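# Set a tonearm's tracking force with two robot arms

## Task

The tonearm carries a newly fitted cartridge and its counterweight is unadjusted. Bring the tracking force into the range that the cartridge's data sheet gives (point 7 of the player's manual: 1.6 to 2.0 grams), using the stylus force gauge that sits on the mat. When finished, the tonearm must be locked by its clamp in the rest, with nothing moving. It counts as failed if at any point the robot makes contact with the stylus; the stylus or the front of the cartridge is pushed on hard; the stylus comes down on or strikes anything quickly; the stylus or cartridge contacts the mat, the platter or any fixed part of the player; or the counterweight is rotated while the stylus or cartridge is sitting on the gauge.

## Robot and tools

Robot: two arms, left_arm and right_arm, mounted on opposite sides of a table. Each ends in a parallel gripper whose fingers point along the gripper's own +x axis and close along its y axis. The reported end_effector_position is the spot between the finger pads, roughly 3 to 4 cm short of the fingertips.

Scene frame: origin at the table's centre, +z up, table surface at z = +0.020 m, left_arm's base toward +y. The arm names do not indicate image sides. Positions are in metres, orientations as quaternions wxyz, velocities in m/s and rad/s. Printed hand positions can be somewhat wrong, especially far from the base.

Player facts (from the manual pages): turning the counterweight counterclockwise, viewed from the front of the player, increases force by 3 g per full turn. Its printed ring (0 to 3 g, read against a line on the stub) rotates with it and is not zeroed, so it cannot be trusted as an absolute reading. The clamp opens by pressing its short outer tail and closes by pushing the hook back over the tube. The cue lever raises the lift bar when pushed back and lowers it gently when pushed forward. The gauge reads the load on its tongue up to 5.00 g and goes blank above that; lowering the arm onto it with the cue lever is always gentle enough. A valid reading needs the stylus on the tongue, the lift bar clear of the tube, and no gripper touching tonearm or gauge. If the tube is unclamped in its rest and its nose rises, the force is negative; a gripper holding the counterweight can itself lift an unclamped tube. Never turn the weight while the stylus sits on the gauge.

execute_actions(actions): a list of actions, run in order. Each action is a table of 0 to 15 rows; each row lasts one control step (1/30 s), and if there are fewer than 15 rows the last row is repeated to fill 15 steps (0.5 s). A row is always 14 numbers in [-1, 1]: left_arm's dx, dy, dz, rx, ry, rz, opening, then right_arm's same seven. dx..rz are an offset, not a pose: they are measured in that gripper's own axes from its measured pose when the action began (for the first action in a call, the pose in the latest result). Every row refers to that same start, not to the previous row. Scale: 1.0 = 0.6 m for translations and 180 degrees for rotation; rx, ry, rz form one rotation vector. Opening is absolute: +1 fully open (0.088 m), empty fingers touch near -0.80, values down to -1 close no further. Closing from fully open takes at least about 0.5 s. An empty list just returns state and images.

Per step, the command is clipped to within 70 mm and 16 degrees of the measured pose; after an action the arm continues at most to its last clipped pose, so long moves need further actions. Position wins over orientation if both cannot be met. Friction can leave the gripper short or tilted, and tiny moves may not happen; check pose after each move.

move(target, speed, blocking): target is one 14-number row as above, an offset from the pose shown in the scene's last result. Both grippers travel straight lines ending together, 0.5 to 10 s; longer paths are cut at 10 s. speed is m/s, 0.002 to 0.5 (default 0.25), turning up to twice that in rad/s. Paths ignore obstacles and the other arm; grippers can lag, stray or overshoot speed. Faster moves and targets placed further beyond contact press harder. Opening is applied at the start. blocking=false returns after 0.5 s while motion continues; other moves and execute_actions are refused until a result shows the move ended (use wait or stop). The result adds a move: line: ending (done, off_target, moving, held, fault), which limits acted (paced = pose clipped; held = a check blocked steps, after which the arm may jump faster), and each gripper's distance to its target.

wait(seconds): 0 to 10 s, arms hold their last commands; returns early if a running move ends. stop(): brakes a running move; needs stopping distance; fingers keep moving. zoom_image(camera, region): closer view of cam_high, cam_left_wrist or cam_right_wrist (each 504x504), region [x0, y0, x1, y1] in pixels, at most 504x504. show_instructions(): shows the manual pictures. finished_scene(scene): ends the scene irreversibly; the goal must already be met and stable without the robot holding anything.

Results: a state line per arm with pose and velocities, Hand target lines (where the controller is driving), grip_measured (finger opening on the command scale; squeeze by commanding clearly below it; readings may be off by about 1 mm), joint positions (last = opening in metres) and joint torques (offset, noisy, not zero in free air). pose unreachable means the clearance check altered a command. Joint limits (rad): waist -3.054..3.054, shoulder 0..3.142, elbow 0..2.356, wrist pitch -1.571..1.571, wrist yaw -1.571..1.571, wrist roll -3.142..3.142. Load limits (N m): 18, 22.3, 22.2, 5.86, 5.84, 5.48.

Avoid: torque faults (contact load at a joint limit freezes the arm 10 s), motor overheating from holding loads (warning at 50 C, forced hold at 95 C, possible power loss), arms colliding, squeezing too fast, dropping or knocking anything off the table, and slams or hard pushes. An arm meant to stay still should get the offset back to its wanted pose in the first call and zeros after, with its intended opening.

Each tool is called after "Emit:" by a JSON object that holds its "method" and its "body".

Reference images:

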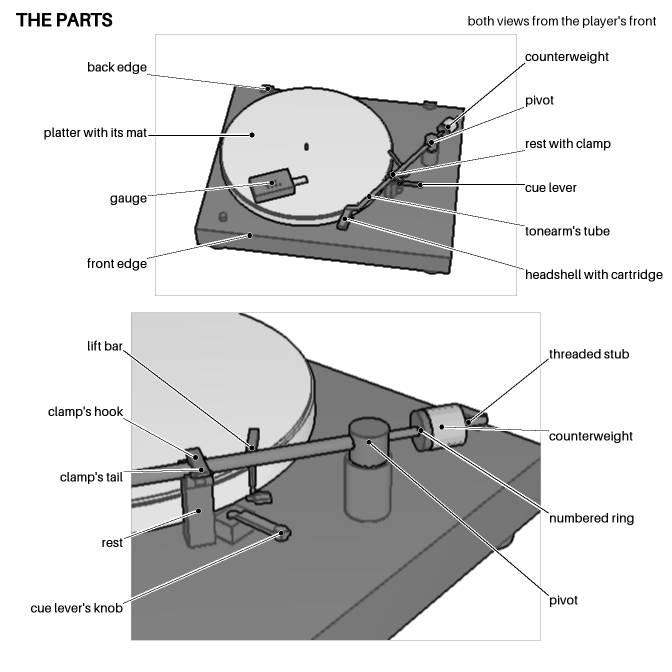

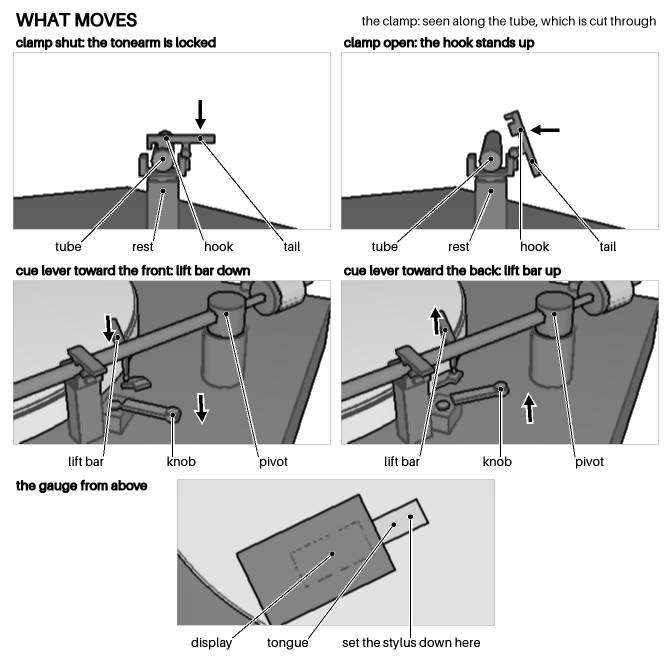

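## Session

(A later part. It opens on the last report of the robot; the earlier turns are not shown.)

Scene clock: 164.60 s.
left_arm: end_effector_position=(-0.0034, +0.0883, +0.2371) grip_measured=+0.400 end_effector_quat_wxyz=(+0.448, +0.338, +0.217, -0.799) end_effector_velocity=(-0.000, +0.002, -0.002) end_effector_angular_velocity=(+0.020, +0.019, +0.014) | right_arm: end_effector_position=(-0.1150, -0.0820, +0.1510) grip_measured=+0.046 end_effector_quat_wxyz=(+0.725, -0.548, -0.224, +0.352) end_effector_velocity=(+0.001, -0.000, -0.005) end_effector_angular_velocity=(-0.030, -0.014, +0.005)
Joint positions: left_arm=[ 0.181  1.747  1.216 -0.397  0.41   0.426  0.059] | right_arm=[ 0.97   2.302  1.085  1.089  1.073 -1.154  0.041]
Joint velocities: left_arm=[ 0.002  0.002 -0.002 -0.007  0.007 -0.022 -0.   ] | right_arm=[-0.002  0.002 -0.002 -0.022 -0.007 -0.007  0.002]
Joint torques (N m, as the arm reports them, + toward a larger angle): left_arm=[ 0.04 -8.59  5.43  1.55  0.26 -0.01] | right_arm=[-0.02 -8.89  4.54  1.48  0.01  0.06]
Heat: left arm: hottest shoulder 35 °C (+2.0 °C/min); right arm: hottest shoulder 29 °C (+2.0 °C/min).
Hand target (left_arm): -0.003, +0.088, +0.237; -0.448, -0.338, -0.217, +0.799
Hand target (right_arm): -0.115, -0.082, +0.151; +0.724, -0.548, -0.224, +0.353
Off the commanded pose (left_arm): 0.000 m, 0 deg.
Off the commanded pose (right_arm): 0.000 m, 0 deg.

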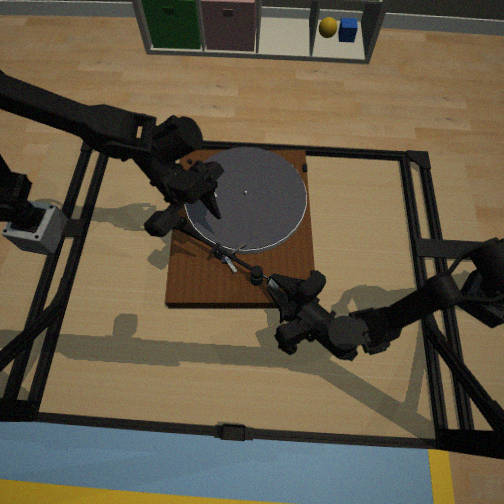

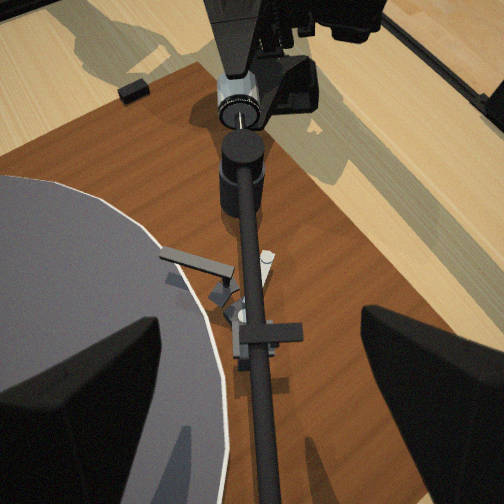

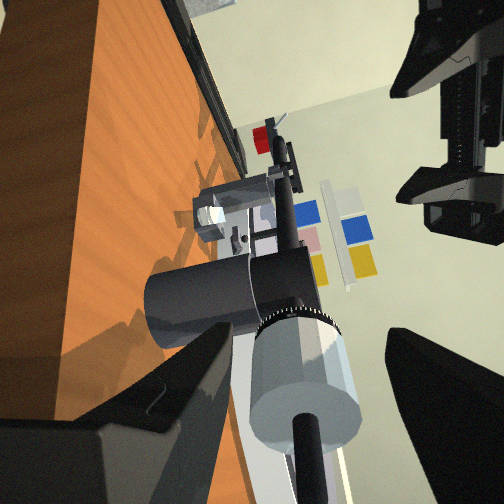

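Emit:
{"method": "move", "body": {"target": [0,0,0,0,0,0,0.4, 0.003,-0.018,-0.024,0.495,0,0.107,0.05], "speed": 0.5}}

Emit:
{"method": "execute_actions", "body": {"actions": [[[0,0,0,0,0,0,0.4,0,-0.003,0,0,0,0,0.0],[0,0,0,0,0,0,0.4,0,-0.003,0,0,0,0,-0.04],[0,0,0,0,0,0,0.4,0,-0.003,0,0,0,0,-0.08],[0,0,0,0,0,0,0.4,0,-0.003,0,0,0,0,-0.12],[0,0,0,0,0,0,0.4,0,-0.003,0,0,0,0,-0.16],[0,0,0,0,0,0,0.4,0,-0.003,0,0,0,0,-0.2],[0,0,0,0,0,0,0.4,0,-0.003,0,0,0,0,-0.23],[0,0,0,0,0,0,0.4,0,-0.003,0,0,0,0,-0.26],[0,0,0,0,0,0,0.4,0,-0.003,0,0,0,0,-0.29],[0,0,0,0,0,0,0.4,0,-0.003,0,0,0,0,-0.32],[0,0,0,0,0,0,0.4,0,-0.003,0,0,0,0,-0.36]]]}}

Emit:
{"method": "move", "body": {"target": [0,0,0,0,0,0,0.4, 0.001,0.019,-0.016,-0.495,0,-0.107,-0.36], "speed": 0.4}}

Emit:
{"method": "execute_actions", "body": {"actions": [[[0,0,0,0,0,0,0.4,0,0,0,0,0,0,0.05]]]}}

Emit:
{"method": "move", "body": {"target": [0,0,0,0,0,0,0.4, -0.1,-0.005,-0.01,0,0,0,0.05], "speed": 0.15}}

Emit:
{"method": "zoom_image", "body": {"camera": "cam_left_wrist", "region": [190, 50, 290, 150]}}

Scene clock: 169.03 s.
left_arm: end_effector_position=(-0.0034, +0.0883, +0.2371) grip_measured=+0.400 end_effector_quat_wxyz=(+0.448, +0.338, +0.217, -0.799) end_effector_velocity=(-0.000, +0.000, -0.003) end_effector_angular_velocity=(+0.005, -0.002, +0.007) | right_arm: end_effector_position=(-0.1027, -0.0897, +0.1552) grip_measured=+0.050 end_effector_quat_wxyz=(+0.837, +0.085, +0.170, +0.513) end_effector_velocity=(+0.000, +0.000, +0.001) end_effector_angular_velocity=(+0.010, +0.010, +0.003)
Joint positions: left_arm=[ 0.181  1.747  1.216 -0.397  0.41   0.426  0.059] | right_arm=[0.874 2.102 0.901 0.944 0.691 0.496 0.041]
Joint velocities: left_arm=[-0.002  0.002 -0.007  0.007 -0.007 -0.007  0.   ] | right_arm=[-0.002 -0.002 -0.002  0.007 -0.007  0.007 -0.   ]
Joint torques (N m, as the arm reports them, + toward a larger angle): left_arm=[ 0.   -8.58  5.44  1.54  0.26 -0.01] | right_arm=[-0.19 -9.06  3.63  2.03  0.04  0.2 ]
Heat: left arm: hottest shoulder 35 °C (+1.0 °C/min); right arm: hottest shoulder 29 °C (+2.0 °C/min).
Hand target (left_arm): -0.003, +0.088, +0.237; -0.448, -0.338, -0.216, +0.799
Hand target (right_arm): -0.101, -0.092, +0.156; +0.837, +0.089, +0.172, +0.512
Off the commanded pose (left_arm): 0.000 m, 0 deg.
Off the commanded pose (right_arm): 0.003 m, 0 deg.
move: done

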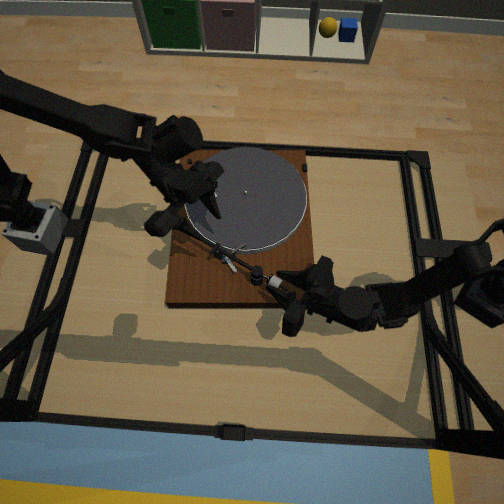

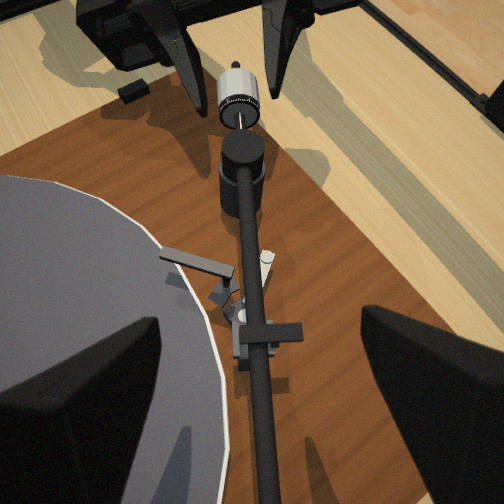

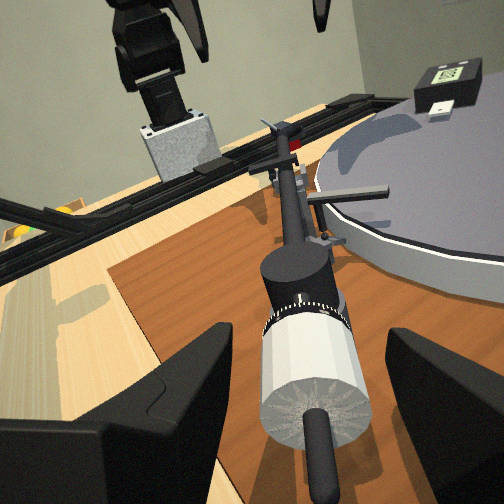

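Scene clock: 169.53 s.
left_arm: end_effector_position=(-0.0034, +0.0883, +0.2371) grip_measured=+0.400 end_effector_quat_wxyz=(+0.448, +0.338, +0.217, -0.799) end_effector_velocity=(-0.002, +0.001, -0.000) end_effector_angular_velocity=(+0.005, +0.018, +0.009) | right_arm: end_effector_position=(-0.1026, -0.0895, +0.1562) grip_measured=-0.273 end_effector_quat_wxyz=(+0.837, +0.088, +0.169, +0.513) end_effector_velocity=(+0.001, +0.001, +0.003) end_effector_angular_velocity=(+0.001, -0.011, +0.018)
Joint positions: left_arm=[ 0.181  1.747  1.216 -0.397  0.41   0.426  0.059] | right_arm=[0.874 2.102 0.901 0.948 0.691 0.496 0.026]
Joint velocities: left_arm=[-0.002 -0.002 -0.007  0.007  0.007 -0.022 -0.   ] | right_arm=[-0.007 -0.007 -0.002  0.007 -0.022 -0.022 -0.   ]
Joint torques (N m, as the arm reports them, + toward a larger angle): left_arm=[ 0.01 -8.59  5.48  1.53  0.26  0.  ] | right_arm=[-0.32 -8.05  4.07  1.96  0.02 -0.08]
Heat: left arm: hottest shoulder 35 °C (+1.0 °C/min); right arm: hottest shoulder 29 °C (+2.0 °C/min).
Hand target (left_arm): -0.003, +0.088, +0.237; -0.448, -0.338, -0.217, +0.799
Hand target (right_arm): -0.101, -0.090, +0.155; +0.837, +0.086, +0.170, +0.513
Off the commanded pose (left_arm): 0.000 m, 0 deg.
Off the commanded pose (right_arm): 0.002 m, 0 deg.

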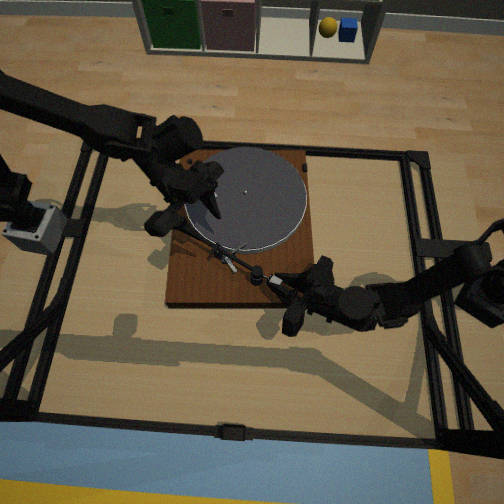

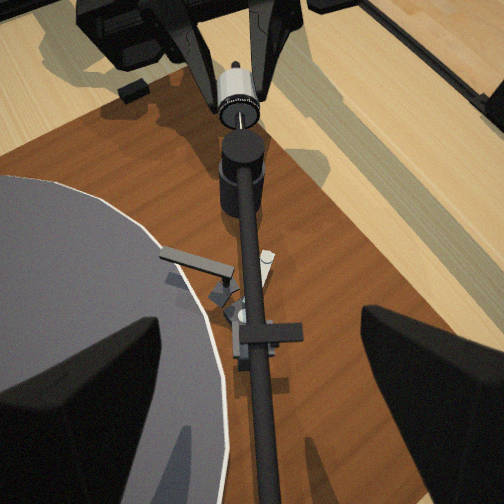

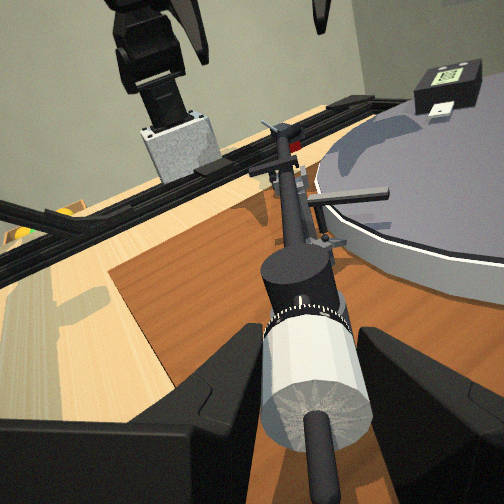

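Scene clock: 172.10 s.
left_arm: end_effector_position=(-0.0034, +0.0883, +0.2371) grip_measured=+0.400 end_effector_quat_wxyz=(+0.448, +0.338, +0.217, -0.799) end_effector_velocity=(-0.000, +0.002, -0.001) end_effector_angular_velocity=(+0.005, -0.010, -0.003) | right_arm: end_effector_position=(-0.1164, -0.0837, +0.1507) grip_measured=-0.272 end_effector_quat_wxyz=(+0.722, -0.548, -0.226, +0.356) end_effector_velocity=(-0.001, +0.002, -0.001) end_effector_angular_velocity=(-0.013, -0.021, +0.022)
Joint positions: left_arm=[ 0.181  1.747  1.216 -0.397  0.41   0.426  0.059] | right_arm=[ 0.973  2.296  1.073  1.092  1.065 -1.155  0.026]
Joint velocities: left_arm=[-0.002 -0.002 -0.002 -0.007 -0.007  0.007 -0.   ] | right_arm=[-0.002  0.007 -0.002  0.022 -0.022 -0.037 -0.   ]
Joint torques (N m, as the arm reports them, + toward a larger angle): left_arm=[ 0.02 -8.62  5.49  1.54  0.26 -0.01] | right_arm=[-0.09 -8.37  4.8   2.35  0.37 -0.25]
Heat: left arm: hottest shoulder 35 °C (+1.0 °C/min); right arm: hottest shoulder 29 °C (+2.0 °C/min).
Hand target (left_arm): -0.003, +0.088, +0.237; -0.448, -0.338, -0.216, +0.799
Hand target (right_arm): -0.115, -0.084, +0.151; +0.724, -0.549, -0.226, +0.351
Off the commanded pose (left_arm): 0.000 m, 0 deg.
Off the commanded pose (right_arm): 0.001 m, 1 deg.
move: done

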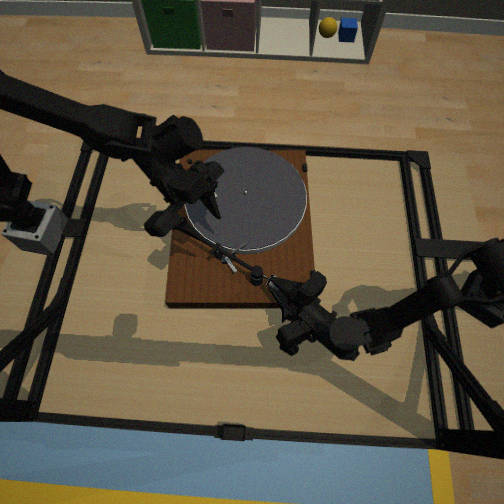

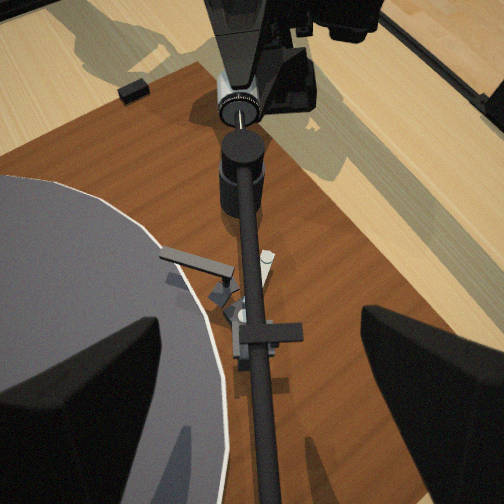

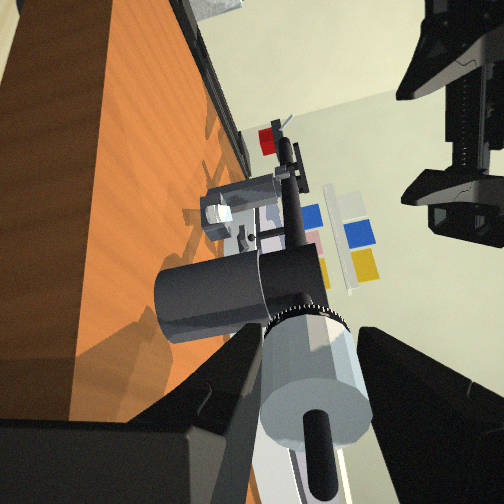

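Scene clock: 172.60 s.
left_arm: end_effector_position=(-0.0034, +0.0883, +0.2371) grip_measured=+0.400 end_effector_quat_wxyz=(+0.448, +0.338, +0.217, -0.799) end_effector_velocity=(-0.004, -0.001, +0.002) end_effector_angular_velocity=(-0.000, +0.030, +0.001) | right_arm: end_effector_position=(-0.1161, -0.0839, +0.1511) grip_measured=+0.046 end_effector_quat_wxyz=(+0.724, -0.547, -0.226, +0.355) end_effector_velocity=(-0.001, +0.002, +0.001) end_effector_angular_velocity=(+0.001, +0.007, +0.019)
Joint positions: left_arm=[ 0.181  1.747  1.216 -0.397  0.41   0.426  0.059] | right_arm=[ 0.973  2.296  1.073  1.095  1.068 -1.155  0.041]
Joint velocities: left_arm=[-0.002  0.002  0.002  0.007  0.022 -0.022 -0.   ] | right_arm=[-0.002 -0.007 -0.002 -0.007 -0.022  0.007  0.001]
Joint torques (N m, as the arm reports them, + toward a larger angle): left_arm=[ 0.   -8.63  5.46  1.54  0.25 -0.01] | right_arm=[-0.03 -8.79  4.34  1.46 -0.02  0.06]
Heat: left arm: hottest shoulder 35 °C (+0.0 °C/min); right arm: hottest shoulder 29 °C (+2.0 °C/min).
Hand target (left_arm): -0.003, +0.088, +0.237; -0.448, -0.338, -0.217, +0.799
Hand target (right_arm): -0.116, -0.084, +0.151; +0.722, -0.548, -0.226, +0.356
Off the commanded pose (left_arm): 0.000 m, 0 deg.
Off the commanded pose (right_arm): 0.001 m, 0 deg.

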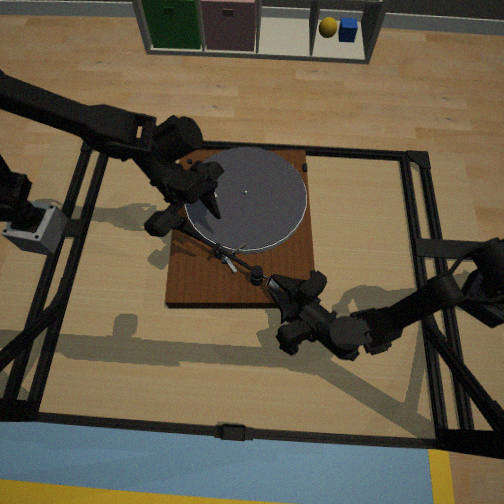

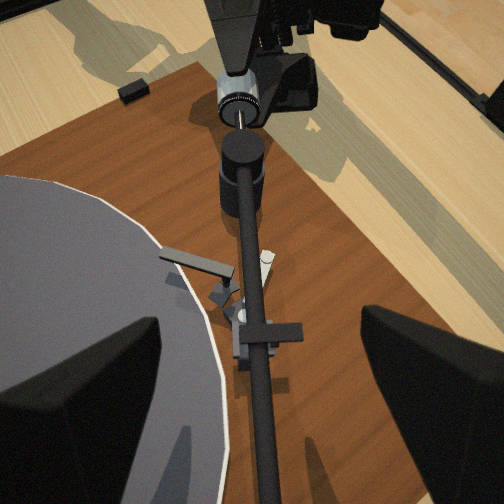

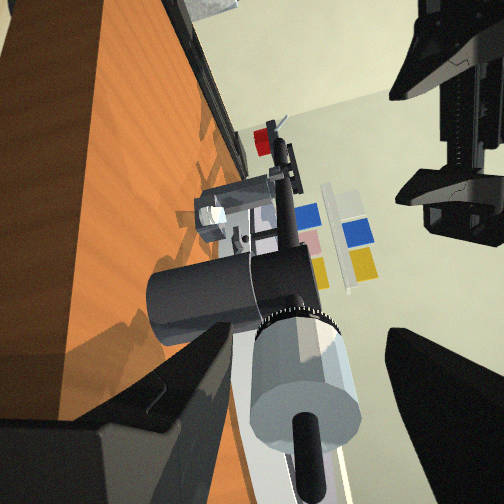

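Scene clock: 173.50 s.
left_arm: end_effector_position=(-0.0034, +0.0883, +0.2371) grip_measured=+0.400 end_effector_quat_wxyz=(+0.448, +0.338, +0.217, -0.799) end_effector_velocity=(-0.002, +0.002, -0.000) end_effector_angular_velocity=(+0.015, +0.019, +0.009) | right_arm: end_effector_position=(-0.1494, -0.1312, +0.1542) grip_measured=+0.050 end_effector_quat_wxyz=(+0.722, -0.549, -0.227, +0.354) end_effector_velocity=(+0.003, -0.002, -0.002) end_effector_angular_velocity=(-0.015, -0.012, -0.009)
Joint positions: left_arm=[ 0.181  1.747  1.216 -0.397  0.41   0.426  0.059] | right_arm=[ 1.102  2.217  0.936  1.114  1.196 -1.117  0.041]
Joint velocities: left_arm=[-0.002 -0.002 -0.002 -0.007  0.007 -0.022 -0.   ] | right_arm=[-0.002 -0.002 -0.007 -0.007  0.007 -0.007  0.   ]
Joint torques (N m, as the arm reports them, + toward a larger angle): left_arm=[ 0.   -8.63  5.48  1.55  0.26 -0.01] | right_arm=[ 0.29 -8.96  2.86  1.49  0.12  0.27]
Heat: left arm: hottest shoulder 35 °C (+0.0 °C/min); right arm: hottest shoulder 29 °C (+2.0 °C/min).
Hand target (left_arm): -0.003, +0.088, +0.237; -0.448, -0.338, -0.217, +0.799
Hand target (right_arm): -0.150, -0.134, +0.156; +0.724, -0.547, -0.226, +0.354
Off the commanded pose (left_arm): 0.000 m, 0 deg.
Off the commanded pose (right_arm): 0.003 m, 0 deg.
move: done

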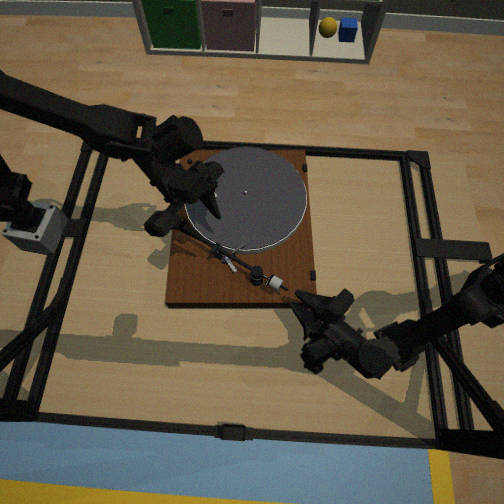

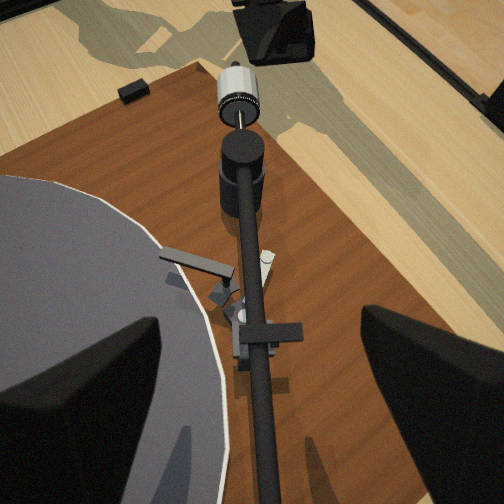

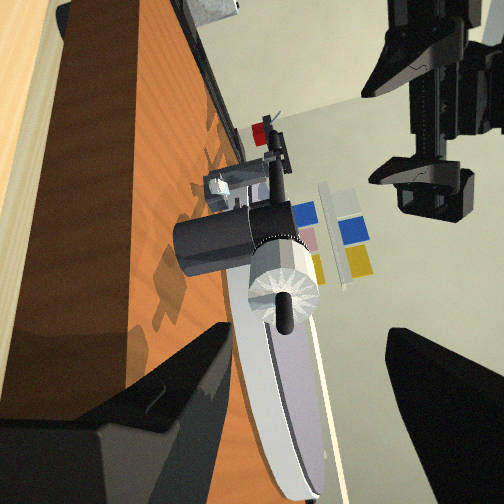

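Region (190, 50, 290, 150) of cam_left_wrist's 504x504 image, scaled by 5.040, with more detail than that image has.

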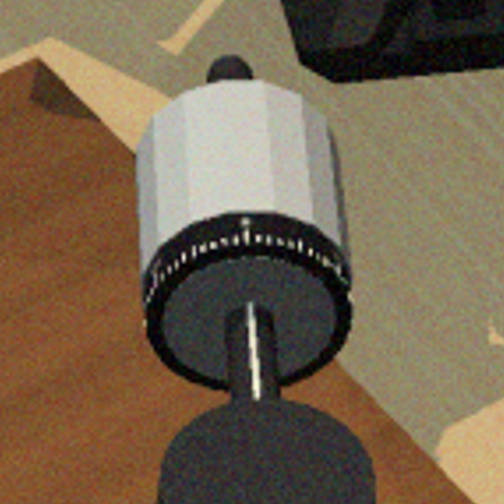

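Emit:
{"method": "execute_actions", "body": {"actions": []}}

Scene clock: 175.63 s.
left_arm: end_effector_position=(-0.0034, +0.0883, +0.2371) grip_measured=+0.400 end_effector_quat_wxyz=(+0.448, +0.338, +0.217, -0.799) end_effector_velocity=(-0.002, +0.007, -0.009) end_effector_angular_velocity=(+0.040, +0.000, +0.002) | right_arm: end_effector_position=(-0.1495, -0.1314, +0.1544) grip_measured=+0.050 end_effector_quat_wxyz=(+0.722, -0.549, -0.227, +0.354) end_effector_velocity=(+0.002, -0.001, -0.000) end_effector_angular_velocity=(-0.011, -0.010, -0.009)
Joint positions: left_arm=[ 0.181  1.747  1.216 -0.397  0.41   0.426  0.059] | right_arm=[ 1.102  2.216  0.935  1.114  1.197 -1.117  0.041]
Joint velocities: left_arm=[-0.007  0.002 -0.012 -0.022 -0.007 -0.007 -0.   ] | right_arm=[-0.002 -0.002 -0.002 -0.007  0.007 -0.007  0.   ]
Joint torques (N m, as the arm reports them, + toward a larger angle): left_arm=[ 0.01 -8.62  5.47  1.54  0.25 -0.01] | right_arm=[ 0.28 -9.06  3.02  1.47  0.2   0.26]
Heat: left arm: hottest shoulder 35 °C (+0.0 °C/min); right arm: hottest shoulder 30 °C (+3.0 °C/min).
Hand target (left_arm): -0.003, +0.088, +0.237; -0.448, -0.338, -0.216, +0.799
Hand target (right_arm): -0.150, -0.134, +0.156; +0.723, -0.547, -0.226, +0.355
Off the commanded pose (left_arm): 0.000 m, 0 deg.
Off the commanded pose (right_arm): 0.003 m, 0 deg.

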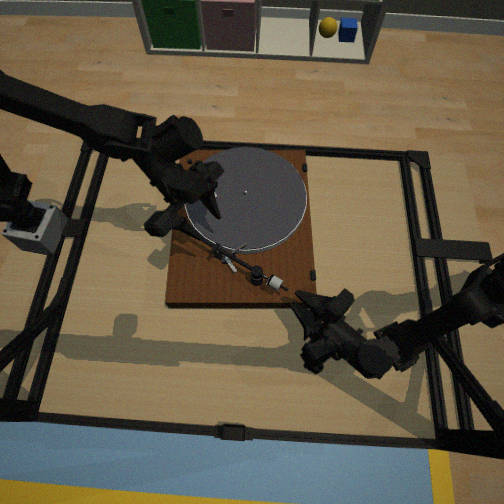

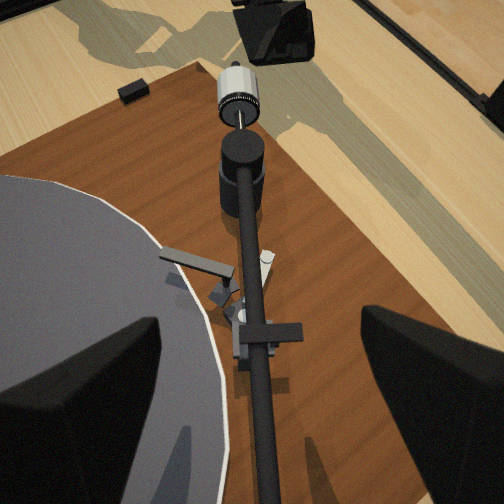

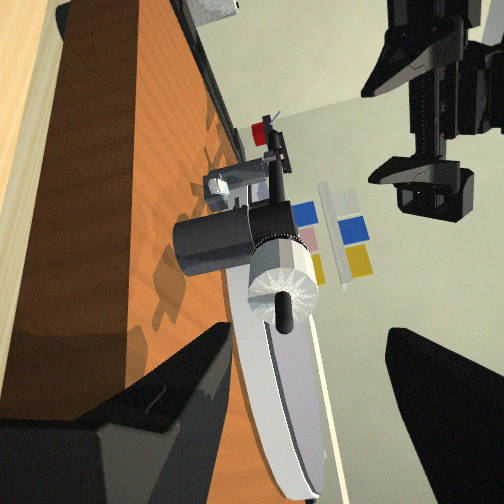

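Emit:
{"method": "finished_scene", "body": {"scene": 1}}

The scene is finished: the task was done.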